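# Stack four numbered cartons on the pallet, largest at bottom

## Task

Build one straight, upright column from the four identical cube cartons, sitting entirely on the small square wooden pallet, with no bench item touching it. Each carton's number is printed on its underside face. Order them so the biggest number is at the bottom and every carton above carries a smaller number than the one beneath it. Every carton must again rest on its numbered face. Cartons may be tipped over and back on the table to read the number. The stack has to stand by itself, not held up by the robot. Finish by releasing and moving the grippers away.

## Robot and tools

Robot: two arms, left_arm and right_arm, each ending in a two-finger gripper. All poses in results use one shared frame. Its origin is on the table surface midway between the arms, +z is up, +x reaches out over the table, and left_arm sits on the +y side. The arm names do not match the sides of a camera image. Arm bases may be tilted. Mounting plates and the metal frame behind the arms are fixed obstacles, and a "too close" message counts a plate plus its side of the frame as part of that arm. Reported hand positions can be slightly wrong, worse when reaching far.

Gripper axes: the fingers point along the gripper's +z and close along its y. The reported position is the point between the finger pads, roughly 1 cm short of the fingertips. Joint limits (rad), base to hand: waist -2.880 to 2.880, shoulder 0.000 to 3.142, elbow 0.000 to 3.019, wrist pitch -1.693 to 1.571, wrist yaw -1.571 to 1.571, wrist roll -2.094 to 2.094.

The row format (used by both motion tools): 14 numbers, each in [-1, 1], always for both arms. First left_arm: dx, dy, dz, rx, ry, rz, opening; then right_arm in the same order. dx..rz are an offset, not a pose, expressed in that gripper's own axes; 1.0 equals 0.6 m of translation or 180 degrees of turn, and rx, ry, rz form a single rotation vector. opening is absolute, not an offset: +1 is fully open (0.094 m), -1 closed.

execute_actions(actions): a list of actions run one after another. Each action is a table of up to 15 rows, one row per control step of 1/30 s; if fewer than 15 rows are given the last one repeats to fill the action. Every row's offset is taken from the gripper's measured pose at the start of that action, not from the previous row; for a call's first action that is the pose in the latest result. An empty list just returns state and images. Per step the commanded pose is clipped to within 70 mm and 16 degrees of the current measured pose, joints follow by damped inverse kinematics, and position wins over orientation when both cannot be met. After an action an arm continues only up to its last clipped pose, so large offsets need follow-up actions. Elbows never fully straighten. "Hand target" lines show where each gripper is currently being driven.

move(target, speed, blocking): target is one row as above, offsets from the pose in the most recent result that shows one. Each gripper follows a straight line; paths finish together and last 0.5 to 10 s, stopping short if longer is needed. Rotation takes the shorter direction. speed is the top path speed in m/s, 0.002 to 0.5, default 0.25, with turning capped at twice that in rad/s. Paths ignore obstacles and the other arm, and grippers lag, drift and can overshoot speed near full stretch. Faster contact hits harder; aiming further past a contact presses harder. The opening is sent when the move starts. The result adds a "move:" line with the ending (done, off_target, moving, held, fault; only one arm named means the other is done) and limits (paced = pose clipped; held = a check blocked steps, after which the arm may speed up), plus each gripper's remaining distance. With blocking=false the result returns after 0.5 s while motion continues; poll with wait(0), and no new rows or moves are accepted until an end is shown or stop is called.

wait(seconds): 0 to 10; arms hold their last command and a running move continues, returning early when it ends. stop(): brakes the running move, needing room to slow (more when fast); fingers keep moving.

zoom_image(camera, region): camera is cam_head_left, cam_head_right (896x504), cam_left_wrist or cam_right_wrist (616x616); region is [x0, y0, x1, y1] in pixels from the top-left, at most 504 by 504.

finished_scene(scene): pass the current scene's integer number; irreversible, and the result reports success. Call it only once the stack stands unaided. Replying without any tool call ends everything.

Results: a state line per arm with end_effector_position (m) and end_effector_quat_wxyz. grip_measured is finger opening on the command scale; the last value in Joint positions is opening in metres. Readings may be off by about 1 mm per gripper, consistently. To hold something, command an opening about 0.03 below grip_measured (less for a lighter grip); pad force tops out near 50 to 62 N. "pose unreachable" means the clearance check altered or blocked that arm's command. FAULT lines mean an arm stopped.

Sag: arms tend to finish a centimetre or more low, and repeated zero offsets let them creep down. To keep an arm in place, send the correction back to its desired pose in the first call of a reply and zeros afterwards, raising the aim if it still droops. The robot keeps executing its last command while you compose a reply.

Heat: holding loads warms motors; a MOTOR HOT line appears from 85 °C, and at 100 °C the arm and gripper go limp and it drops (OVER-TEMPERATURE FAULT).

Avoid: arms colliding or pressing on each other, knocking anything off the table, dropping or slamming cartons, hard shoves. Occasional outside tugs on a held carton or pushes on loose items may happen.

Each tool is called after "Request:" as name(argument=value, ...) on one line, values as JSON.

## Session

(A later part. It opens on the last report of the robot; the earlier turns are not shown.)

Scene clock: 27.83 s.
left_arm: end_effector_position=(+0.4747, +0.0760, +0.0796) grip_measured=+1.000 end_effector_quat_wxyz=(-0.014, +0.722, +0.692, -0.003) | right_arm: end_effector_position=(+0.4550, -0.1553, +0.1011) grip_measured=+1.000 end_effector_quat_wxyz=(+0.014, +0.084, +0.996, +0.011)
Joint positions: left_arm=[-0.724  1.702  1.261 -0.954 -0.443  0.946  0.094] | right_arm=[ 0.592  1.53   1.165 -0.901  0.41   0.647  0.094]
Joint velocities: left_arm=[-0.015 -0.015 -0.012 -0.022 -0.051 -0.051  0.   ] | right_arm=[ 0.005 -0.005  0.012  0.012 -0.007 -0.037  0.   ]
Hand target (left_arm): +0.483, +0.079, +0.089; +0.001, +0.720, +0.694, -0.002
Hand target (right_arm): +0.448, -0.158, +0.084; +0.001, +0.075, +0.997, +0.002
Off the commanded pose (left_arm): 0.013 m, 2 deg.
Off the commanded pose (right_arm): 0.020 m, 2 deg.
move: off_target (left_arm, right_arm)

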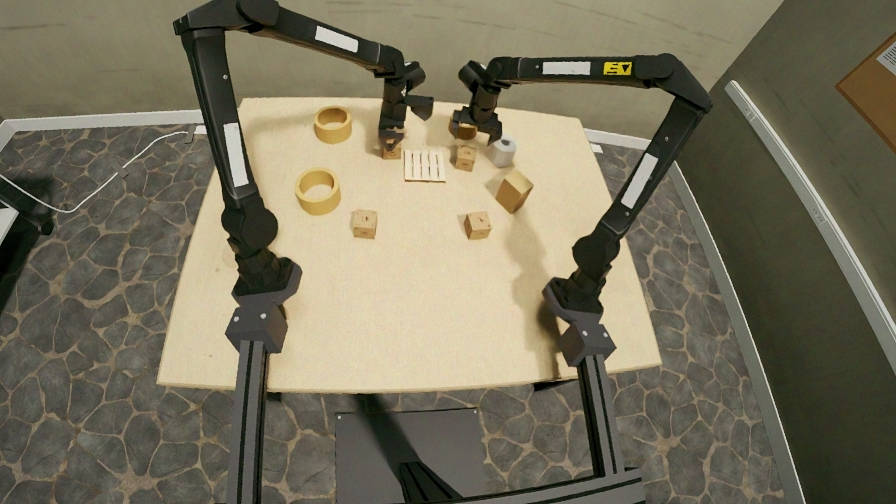

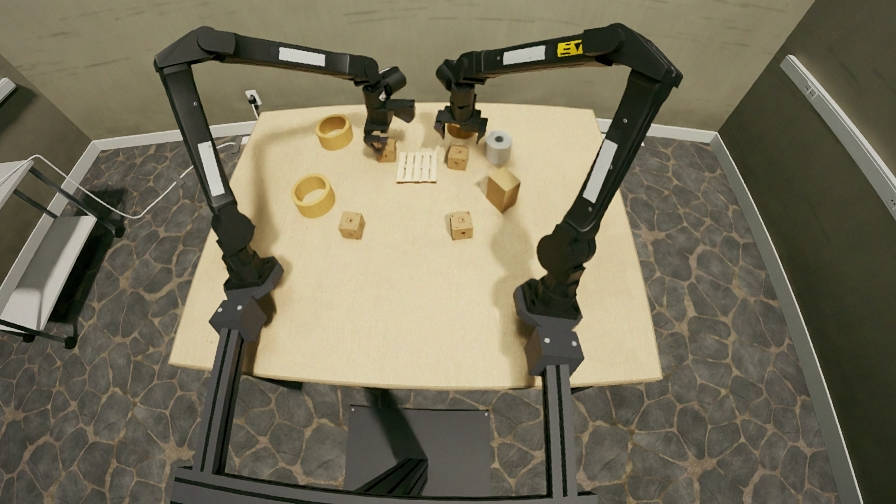

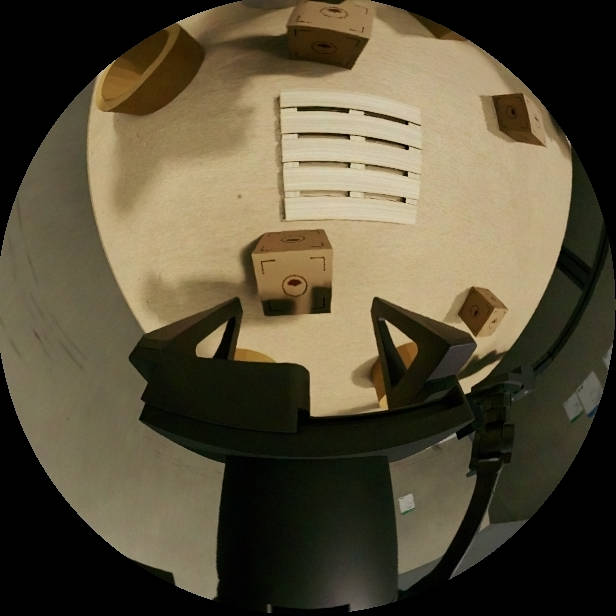

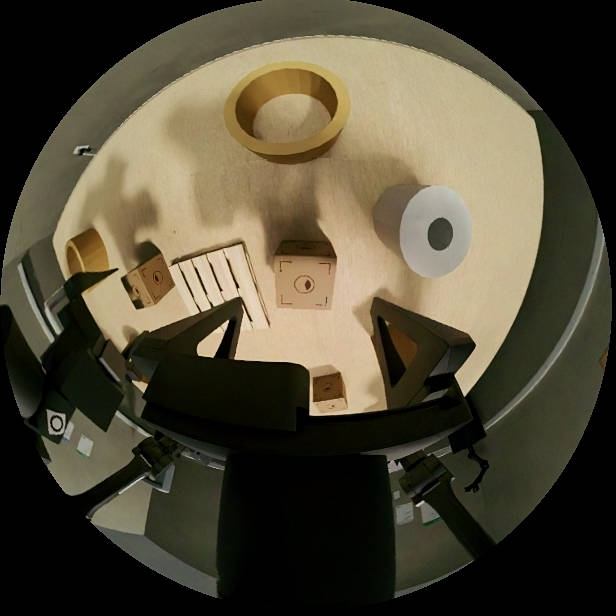

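Request:
move(target=[0.005,0.025,0.085,0,0,-0.02,1,0.03,0,0.13,0,0,0.02,1], speed=0.1)

Request:
move(target=[0,0,0,0,0,0,0.08,0,0,0,0,0,0,0.08])

Scene clock: 29.20 s.
left_arm: end_effector_position=(+0.4864, +0.0802, +0.0355) grip_measured=+1.000 end_effector_quat_wxyz=(-0.013, +0.702, +0.712, -0.002) | right_arm: end_effector_position=(+0.4446, -0.1471, +0.0362) grip_measured=+1.000 end_effector_quat_wxyz=(+0.023, +0.105, +0.994, +0.018)
Joint positions: left_arm=[-0.669  1.771  1.258 -0.854 -0.434  0.949  0.094] | right_arm=[ 0.559  1.62   1.084 -0.691  0.397  0.647  0.094]
Joint velocities: left_arm=[-0.005 -0.015 -0.002 -0.012 -0.022  0.007  0.   ] | right_arm=[-0.015 -0.005  0.002 -0.022 -0.037 -0.022  0.   ]
Hand target (left_arm): +0.488, +0.079, +0.028; -0.014, +0.700, +0.714, -0.003
Hand target (right_arm): +0.441, -0.152, +0.023; +0.014, +0.115, +0.993, +0.012
Off the commanded pose (left_arm): 0.008 m, 0 deg.
Off the commanded pose (right_arm): 0.015 m, 2 deg.
move: off_target (right_arm)

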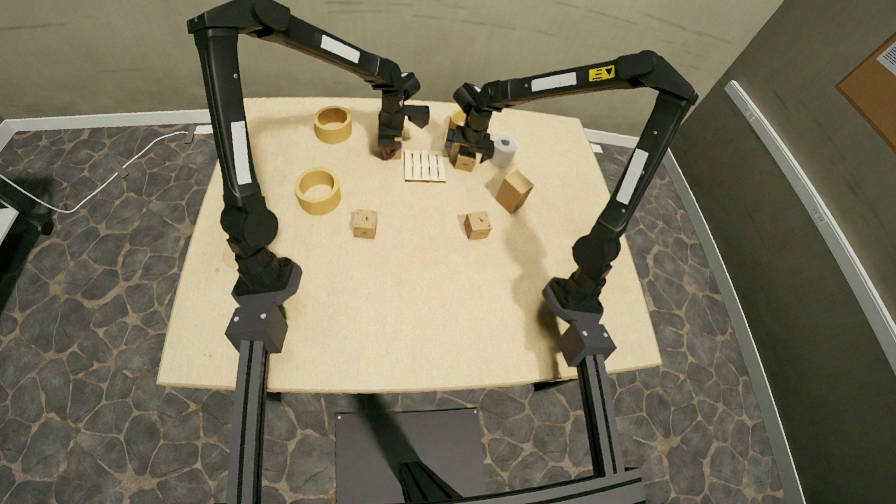

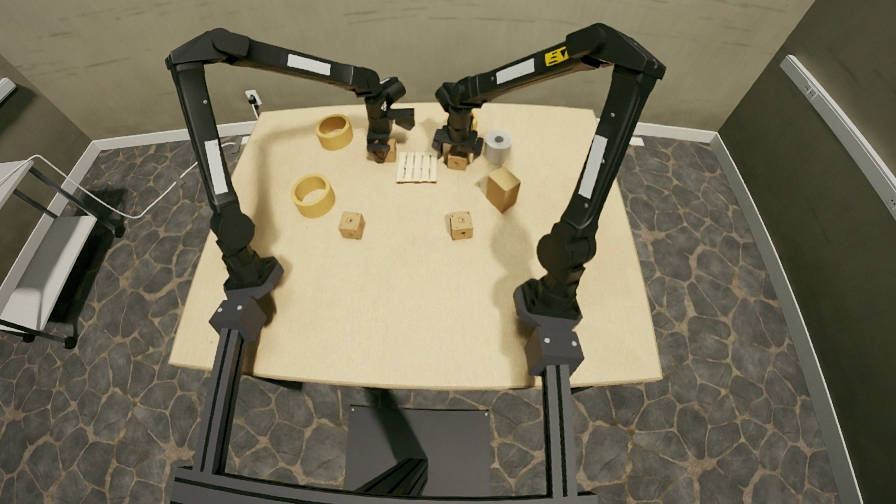

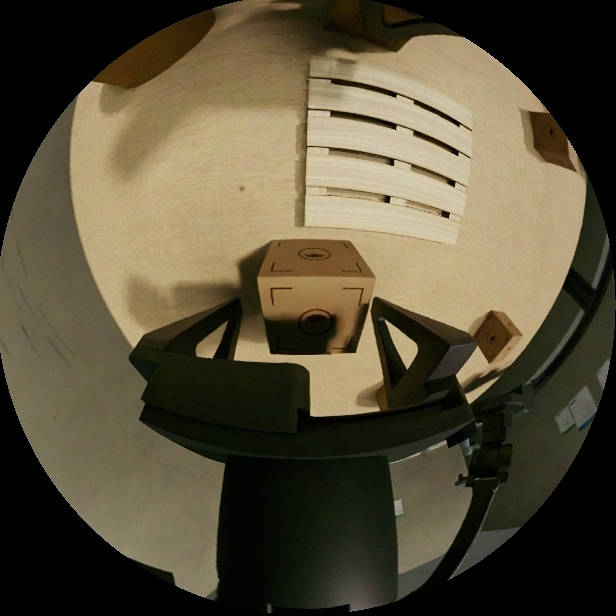

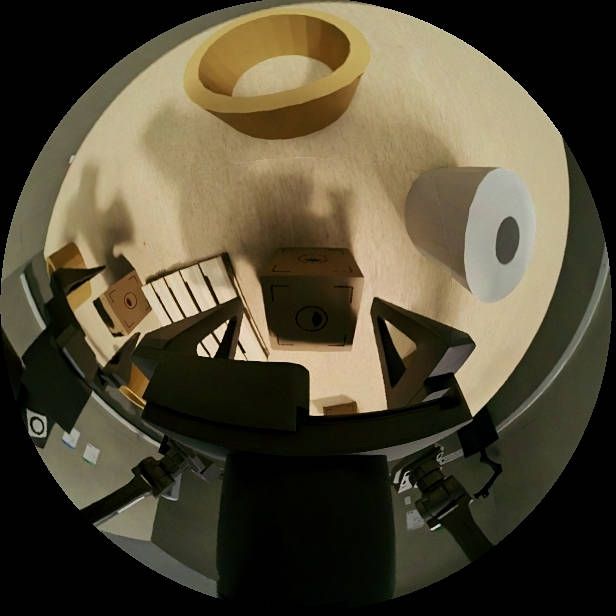

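Scene clock: 29.70 s.
left_arm: end_effector_position=(+0.4864, +0.0802, +0.0355) grip_measured=+0.141 end_effector_quat_wxyz=(-0.013, +0.702, +0.712, -0.001) | right_arm: end_effector_position=(+0.4446, -0.1471, +0.0362) grip_measured=+0.126 end_effector_quat_wxyz=(+0.023, +0.105, +0.994, +0.018)
Joint positions: left_arm=[-0.669  1.771  1.258 -0.854 -0.434  0.949  0.054] | right_arm=[ 0.559  1.62   1.084 -0.691  0.397  0.647  0.053]
Joint velocities: left_arm=[-0.015 -0.015 -0.002  0.007  0.007  0.022 -0.   ] | right_arm=[-0.005 -0.015  0.007 -0.007 -0.051 -0.007  0.001]
Hand target (left_arm): +0.487, +0.080, +0.036; -0.013, +0.702, +0.713, -0.002
Hand target (right_arm): +0.445, -0.147, +0.036; +0.023, +0.105, +0.994, +0.019
Off the commanded pose (left_arm): 0.000 m, 0 deg.
Off the commanded pose (right_arm): 0.000 m, 0 deg.
move: done

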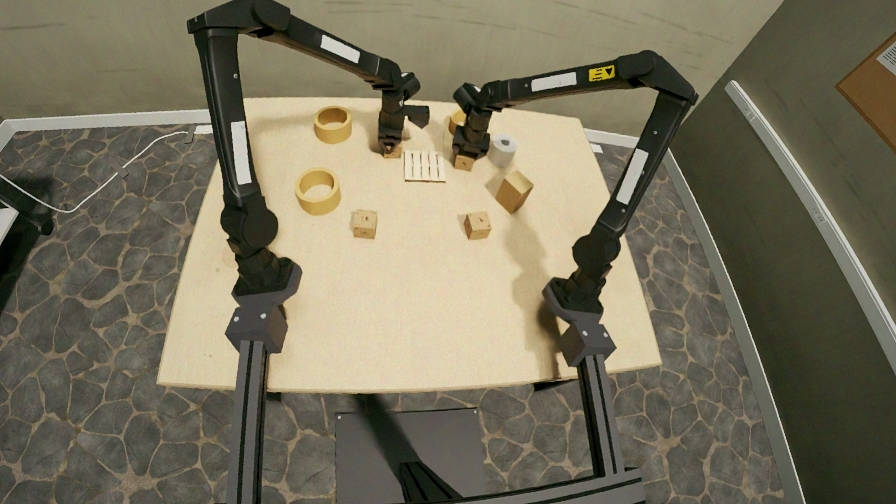

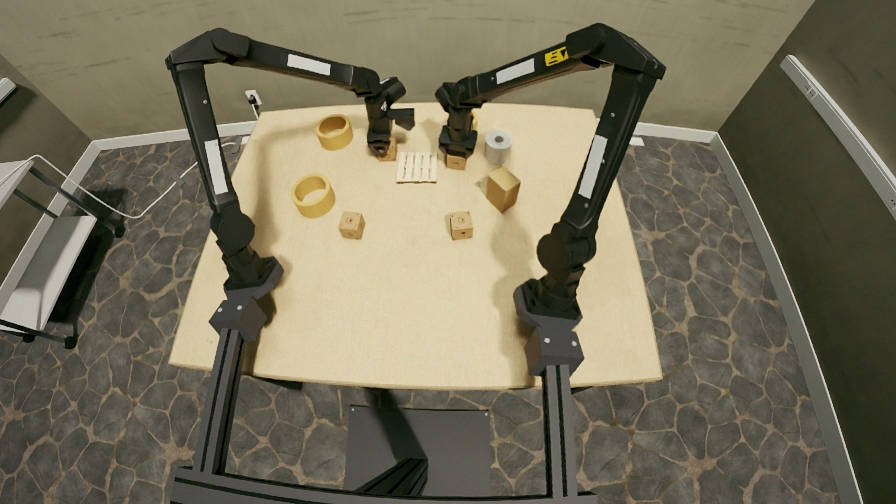

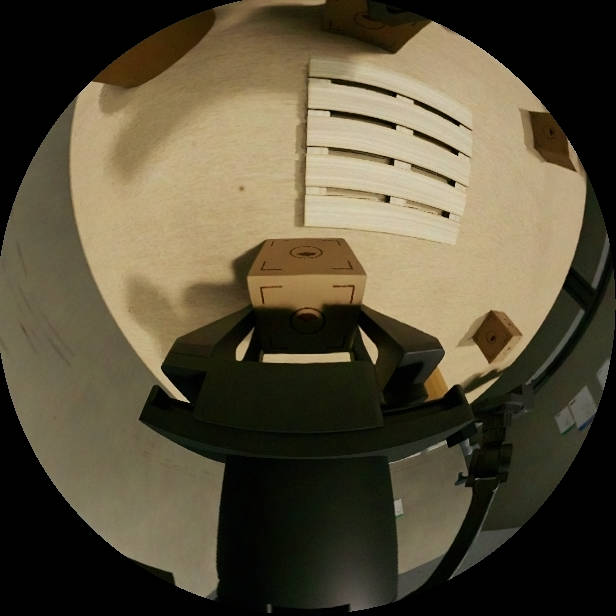

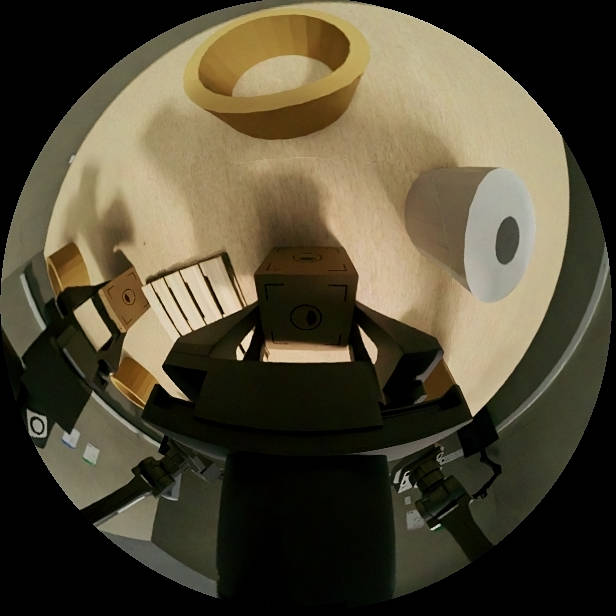

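Request:
move(target=[0.1,-0.25,-0.3,0,0,0,0.08,0.18,-0.08,-0.3,0,0,-0.567,0.08], speed=0.3)

Request:
move(target=[0,0,0,0,-0.45,0,0.08,0,0,0,0,-0.45,0,0.08], speed=0.35)

Scene clock: 33.43 s.
left_arm: end_effector_position=(+0.3384, +0.1349, +0.2110) grip_measured=+0.141 end_effector_quat_wxyz=(-0.021, +0.706, +0.708, +0.000) | right_arm: end_effector_position=(+0.3220, -0.1737, +0.2022) grip_measured=+0.126 end_effector_quat_wxyz=(-0.023, +0.698, -0.716, +0.008)
Joint positions: left_arm=[-0.985  1.284  1.002 -1.257 -0.475  0.604  0.054] | right_arm=[ 0.858  1.17   0.929 -1.136  0.484 -0.785  0.053]
Joint velocities: left_arm=[-0.005 -0.005 -0.002  0.007  0.037  0.022 -0.   ] | right_arm=[-0.024 -0.015  0.002 -0.002 -0.022  0.066 -0.   ]
Hand target (left_arm): +0.339, +0.136, +0.219; -0.013, +0.702, +0.712, +0.000
Hand target (right_arm): +0.318, -0.175, +0.206; -0.026, +0.707, -0.707, +0.008
Off the commanded pose (left_arm): 0.009 m, 1 deg.
Off the commanded pose (right_arm): 0.008 m, 2 deg.
move: done

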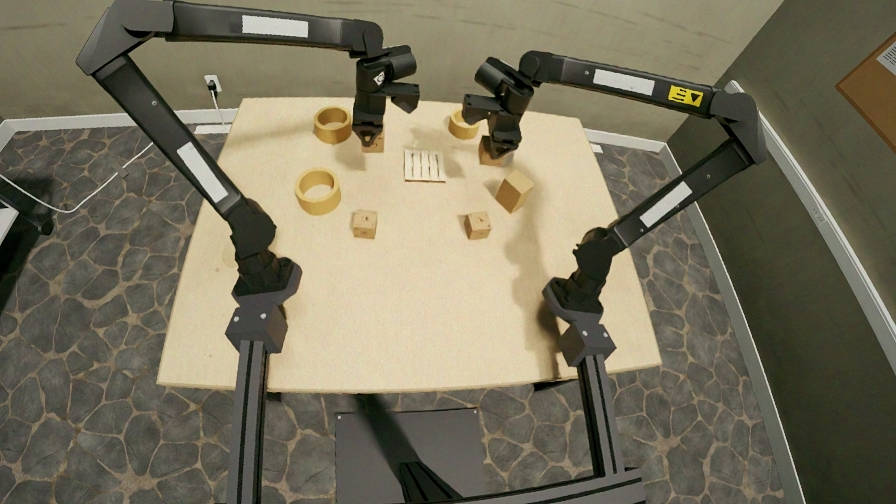

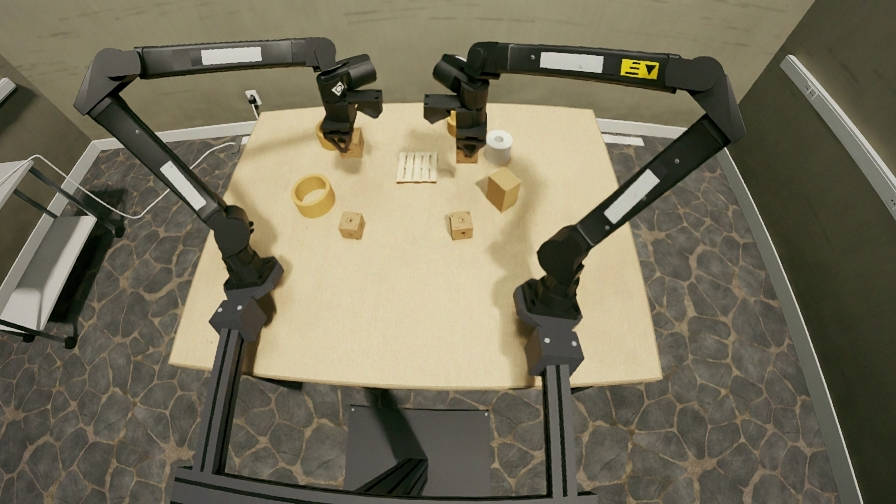

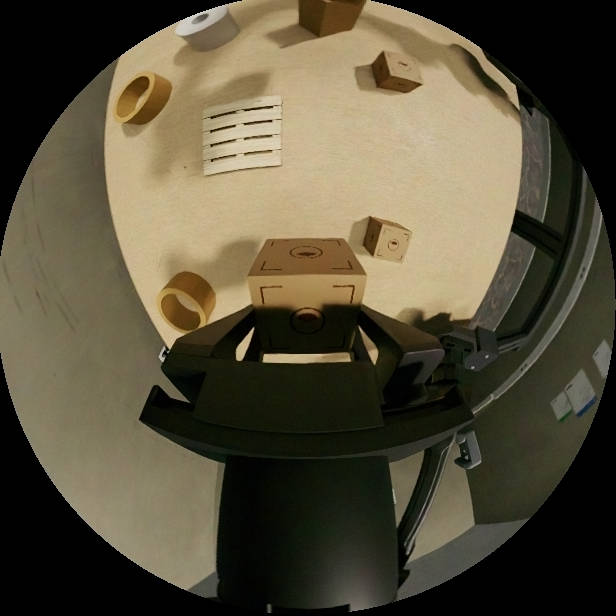

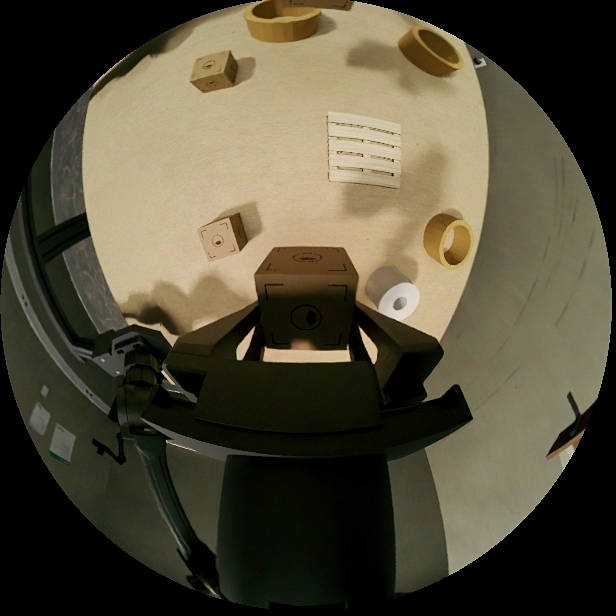

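Scene clock: 35.87 s.
left_arm: end_effector_position=(+0.3338, +0.1341, +0.2092) grip_measured=+0.141 end_effector_quat_wxyz=(+0.440, +0.538, +0.552, -0.461) | right_arm: end_effector_position=(+0.3228, -0.1713, +0.2113) grip_measured=+0.126 end_effector_quat_wxyz=(-0.487, +0.534, -0.525, -0.449)
Joint positions: left_arm=[-0.367  1.004  0.464 -0.191  0.974  1.068  0.054] | right_arm=[ 0.199  1.055  0.551 -0.341 -1.146 -1.308  0.053]
Joint velocities: left_arm=[-0.005 -0.015 -0.002  0.012 -0.051  0.022 -0.002] | right_arm=[-0.005 -0.005 -0.017  0.027  0.022 -0.066 -0.   ]
Hand target (left_arm): +0.338, +0.134, +0.210; +0.443, +0.533, +0.553, -0.461
Hand target (right_arm): +0.322, -0.173, +0.206; -0.489, +0.534, -0.525, -0.447
Off the commanded pose (left_arm): 0.005 m, 1 deg.
Off the commanded pose (right_arm): 0.010 m, 1 deg.
move: done

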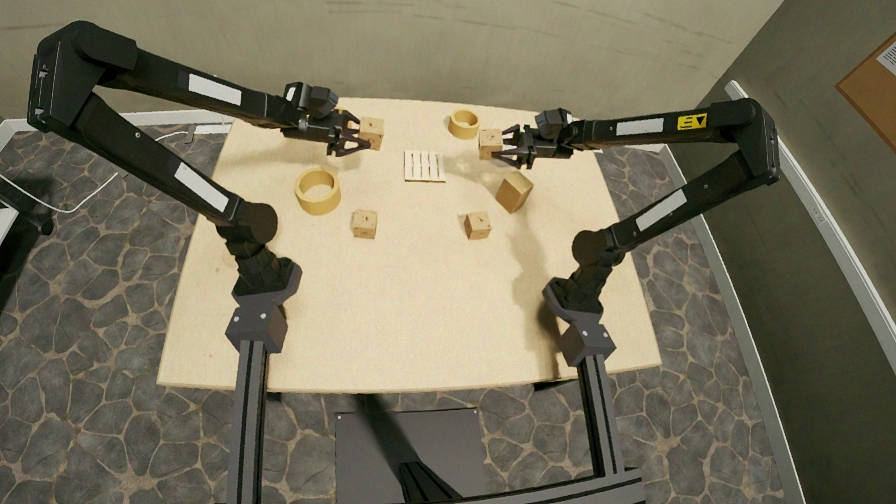

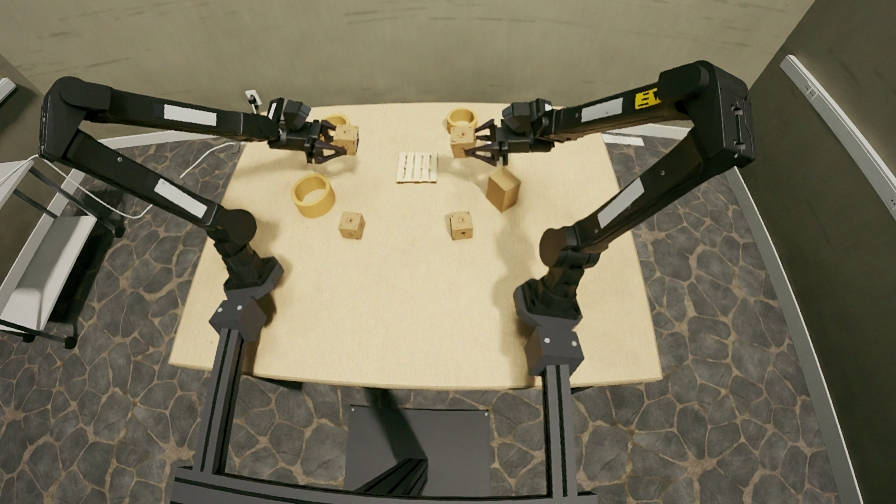

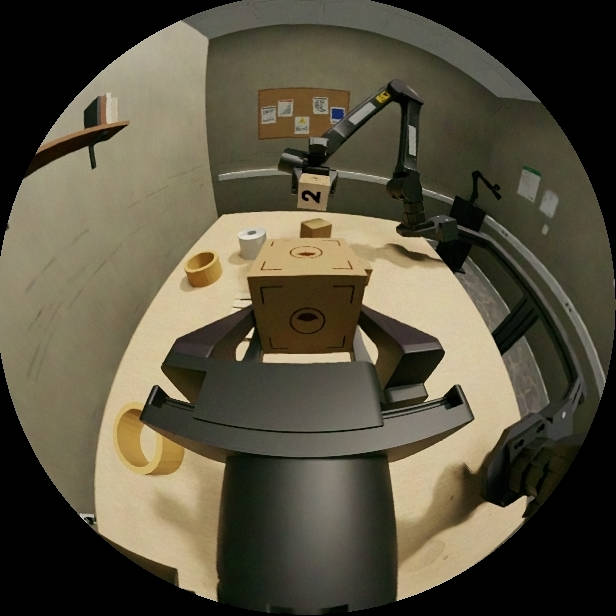

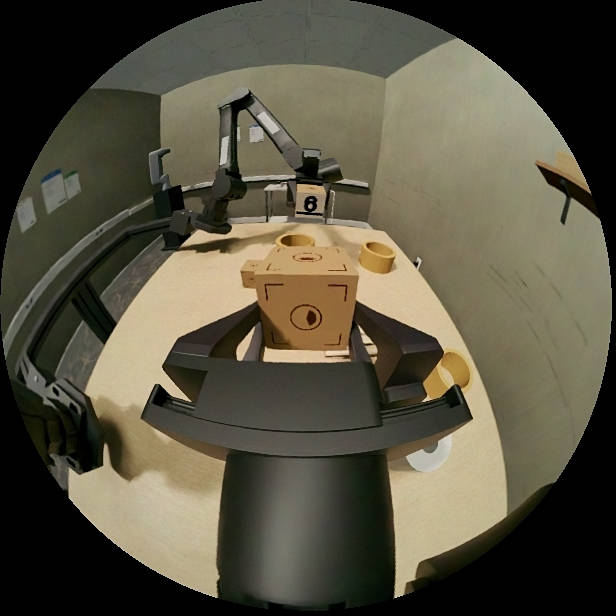

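Request:
zoom_image(camera="cam_right_wrist", region=[280,170,340,230])

Request:
move(target=[0,0,0.12,0,0.44,0,0.08,0,0,0,-0.008,0.46,0,0.08], speed=0.35)

Region (280, 170, 340, 230) of cam_right_wrist's 616x616 image, scaled by 8.400, with more detail than that image has.

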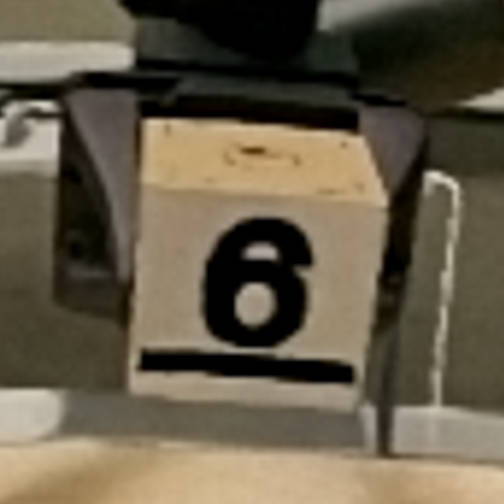

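Scene clock: 38.70 s.
left_arm: end_effector_position=(+0.3233, +0.0753, +0.1845) grip_measured=+0.141 end_effector_quat_wxyz=(-0.025, +0.715, +0.699, -0.006) | right_arm: end_effector_position=(+0.3068, -0.1835, +0.1940) grip_measured=+0.126 end_effector_quat_wxyz=(+0.013, +0.712, -0.702, +0.010)
Joint positions: left_arm=[-1.055  1.449  1.047 -1.18  -0.462  0.549  0.054] | right_arm=[ 0.859  1.182  0.914 -1.189  0.488 -0.787  0.053]
Joint velocities: left_arm=[ 0.005  0.005  0.007 -0.012 -0.037 -0.037 -0.001] | right_arm=[-0.005 -0.005 -0.002  0.007  0.007 -0.051 -0.001]
Hand target (left_arm): +0.333, +0.065, +0.197; -0.012, +0.709, +0.706, -0.008
Hand target (right_arm): +0.322, -0.173, +0.208; -0.004, +0.704, -0.710, +0.011
Off the commanded pose (left_arm): 0.019 m, 2 deg.
Off the commanded pose (right_arm): 0.027 m, 3 deg.
move: off_target (left_arm, right_arm)

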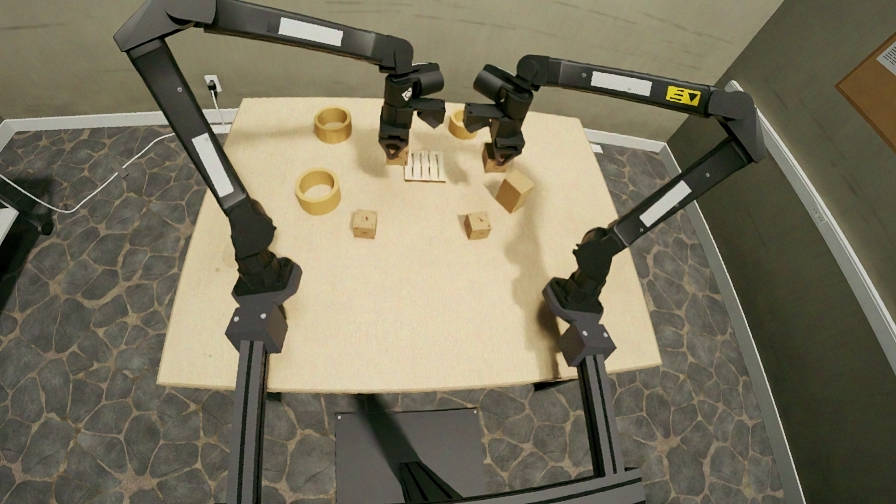

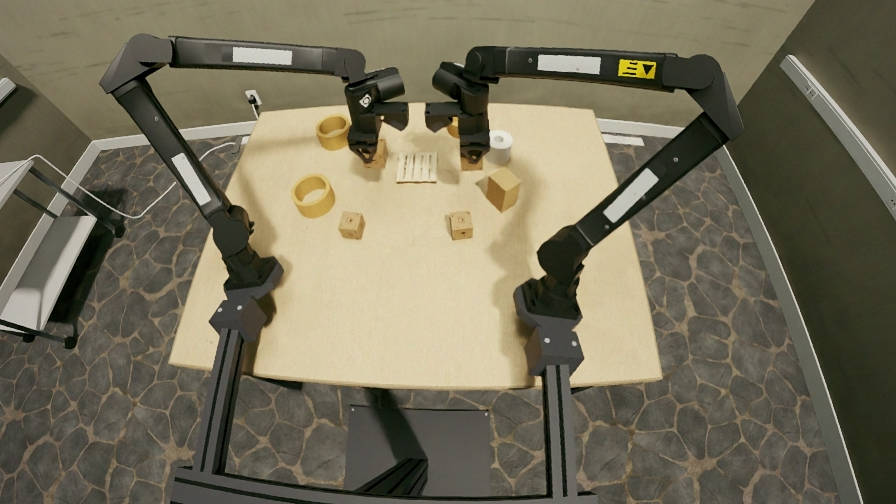

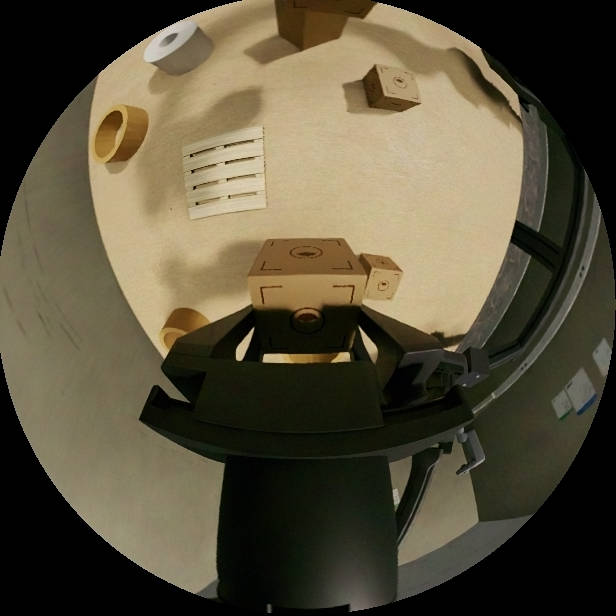

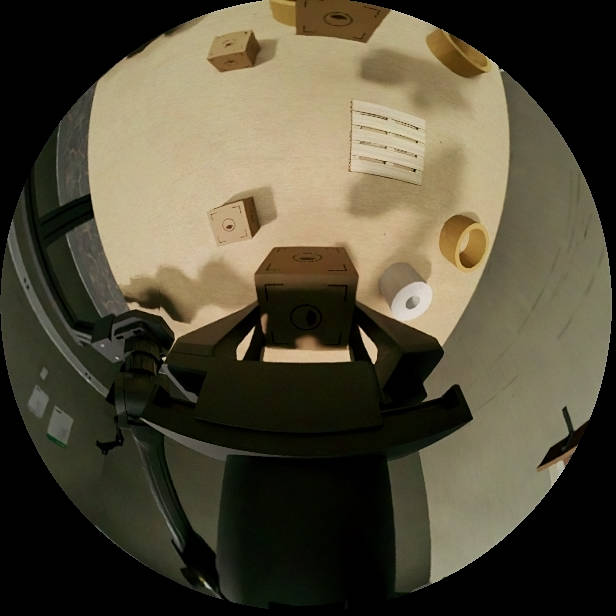

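Request:
move(target=[0.25,0.02,-0.03,-0.014,-0.009,0,0.08,-0.14,-0.02,0.255,0,-0.01,0,0.08], speed=0.2)

Request:
move(target=[0,0,0,0,0,0,0.08,0,0,0.012,0,0,0,0.08], speed=0.05)

Scene clock: 40.40 s.
left_arm: end_effector_position=(+0.3381, +0.2233, +0.2020) grip_measured=+0.141 end_effector_quat_wxyz=(-0.002, +0.711, +0.703, -0.001) | right_arm: end_effector_position=(+0.3122, -0.1059, +0.0412) grip_measured=+0.126 end_effector_quat_wxyz=(+0.005, +0.713, -0.701, -0.002)
Joint positions: left_arm=[-0.804  1.037  0.837 -1.205 -0.458  0.84   0.054] | right_arm=[ 0.791  1.588  0.871 -0.689  0.454 -0.874  0.053]
Joint velocities: left_arm=[ 0.005 -0.015  0.007  0.007 -0.007  0.051 -0.   ] | right_arm=[-0.005 -0.005  0.002 -0.002  0.022 -0.007 -0.001]
Hand target (left_arm): +0.339, +0.224, +0.205; -0.000, +0.715, +0.699, -0.002
Hand target (right_arm): +0.320, -0.106, +0.040; +0.001, +0.712, -0.702, -0.001
Off the commanded pose (left_arm): 0.004 m, 1 deg.
Off the commanded pose (right_arm): 0.006 m, 0 deg.
move: done

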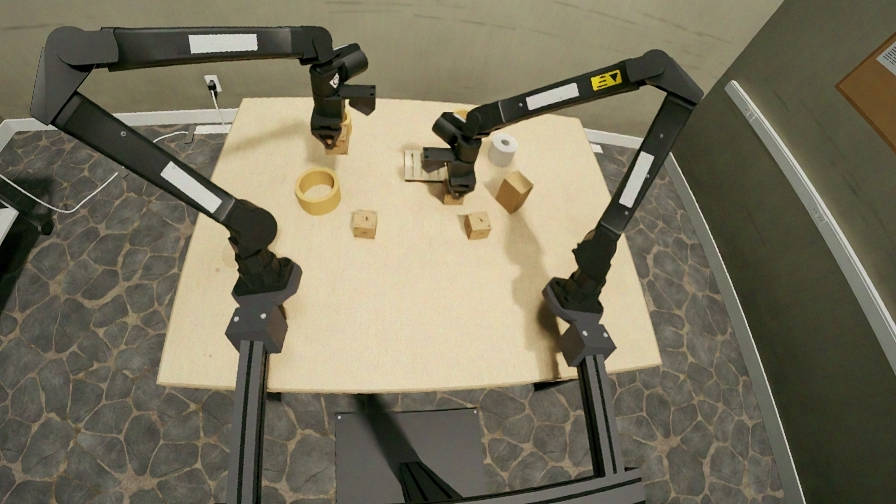

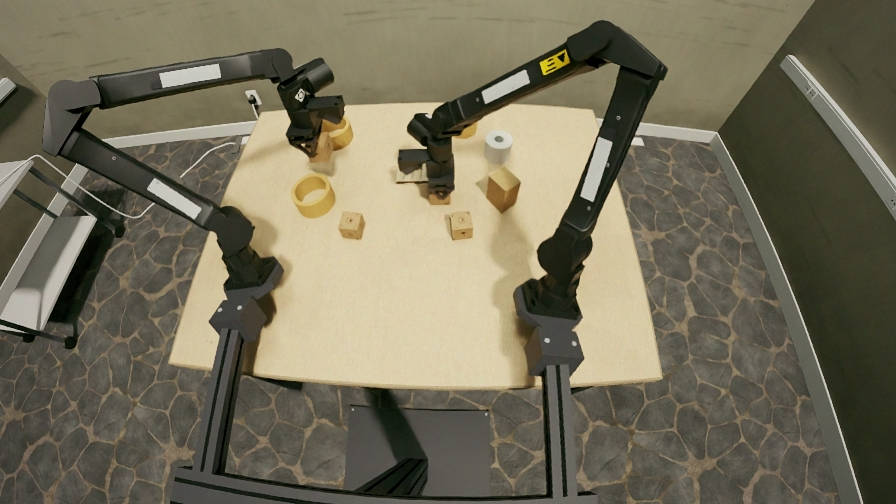

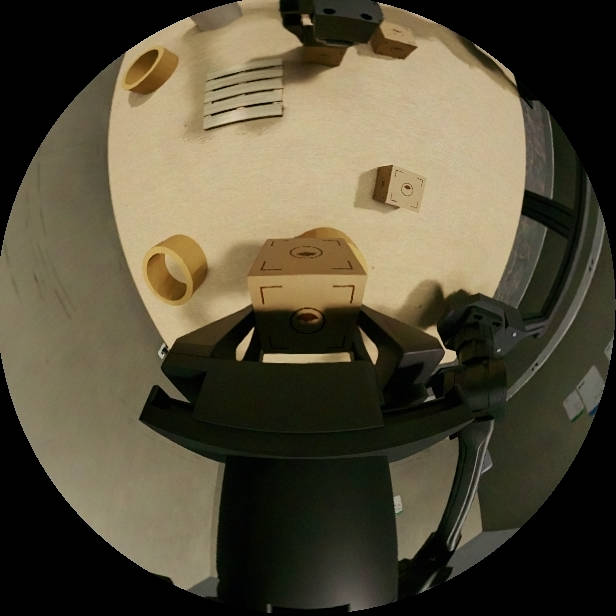

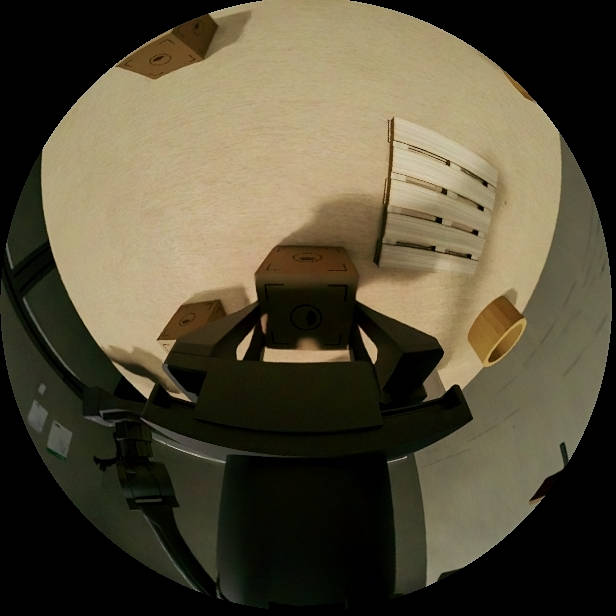

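Scene clock: 41.10 s.
left_arm: end_effector_position=(+0.3364, +0.2239, +0.2005) grip_measured=+0.141 end_effector_quat_wxyz=(-0.004, +0.712, +0.702, -0.001) | right_arm: end_effector_position=(+0.3145, -0.1039, +0.0412) grip_measured=+0.126 end_effector_quat_wxyz=(-0.001, +0.711, -0.703, -0.002)
Joint positions: left_arm=[-0.804  1.037  0.832 -1.205 -0.458  0.84   0.054] | right_arm=[ 0.791  1.588  0.871 -0.676  0.454 -0.874  0.053]
Joint velocities: left_arm=[-0.005 -0.005  0.012 -0.007  0.037 -0.066 -0.001] | right_arm=[ 0.005 -0.005  0.007  0.002 -0.007  0.037 -0.001]
Hand target (left_arm): +0.338, +0.223, +0.202; -0.002, +0.711, +0.703, -0.001
Hand target (right_arm): +0.312, -0.106, +0.034; +0.005, +0.713, -0.701, -0.002
Off the commanded pose (left_arm): 0.002 m, 0 deg.
Off the commanded pose (right_arm): 0.008 m, 1 deg.
move: done

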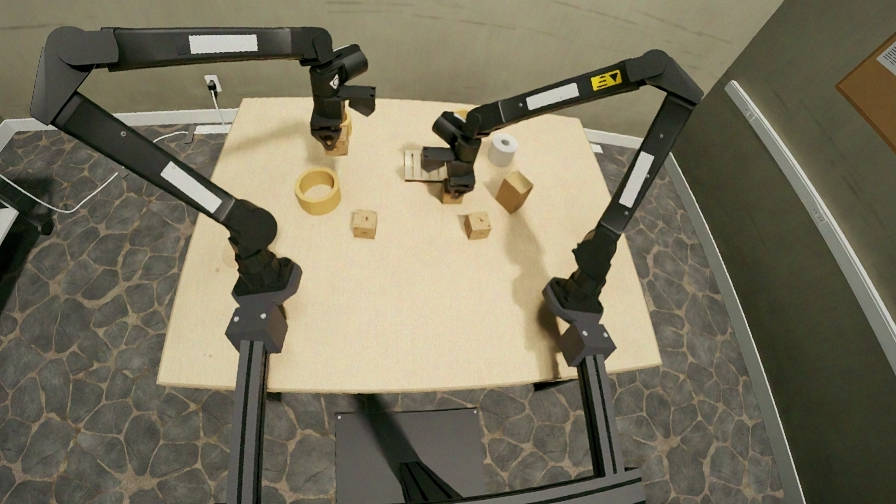

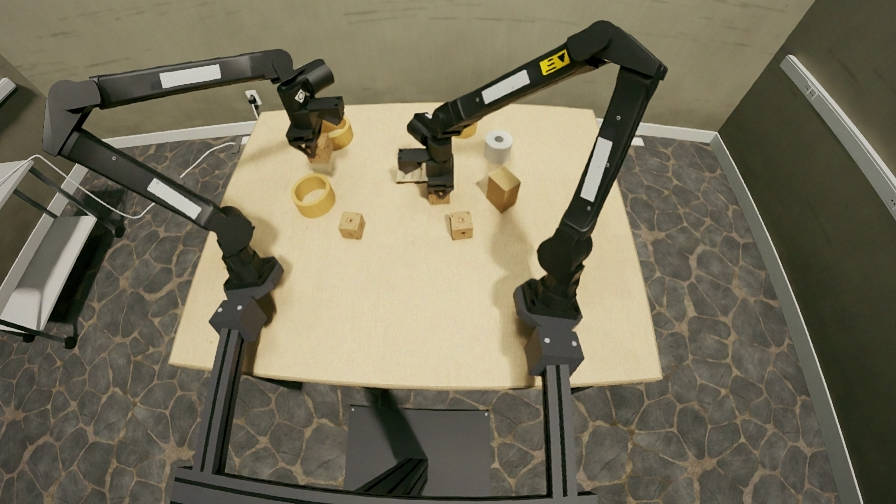

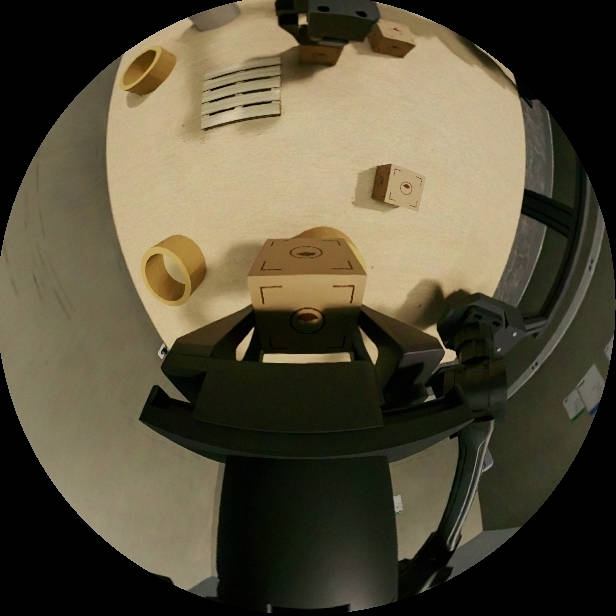

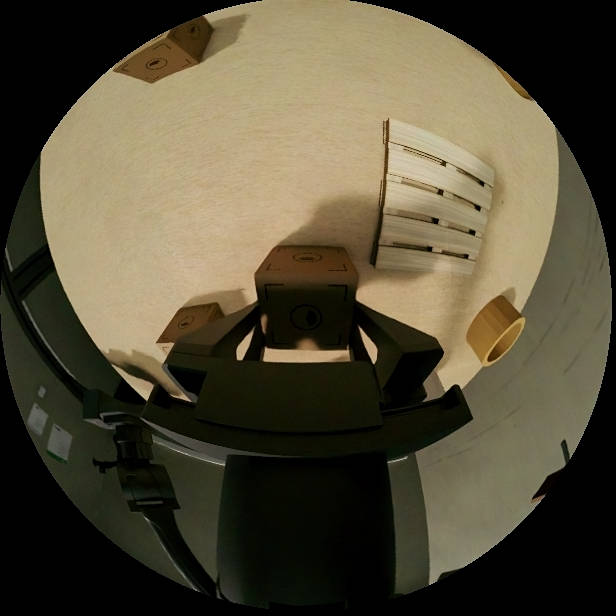

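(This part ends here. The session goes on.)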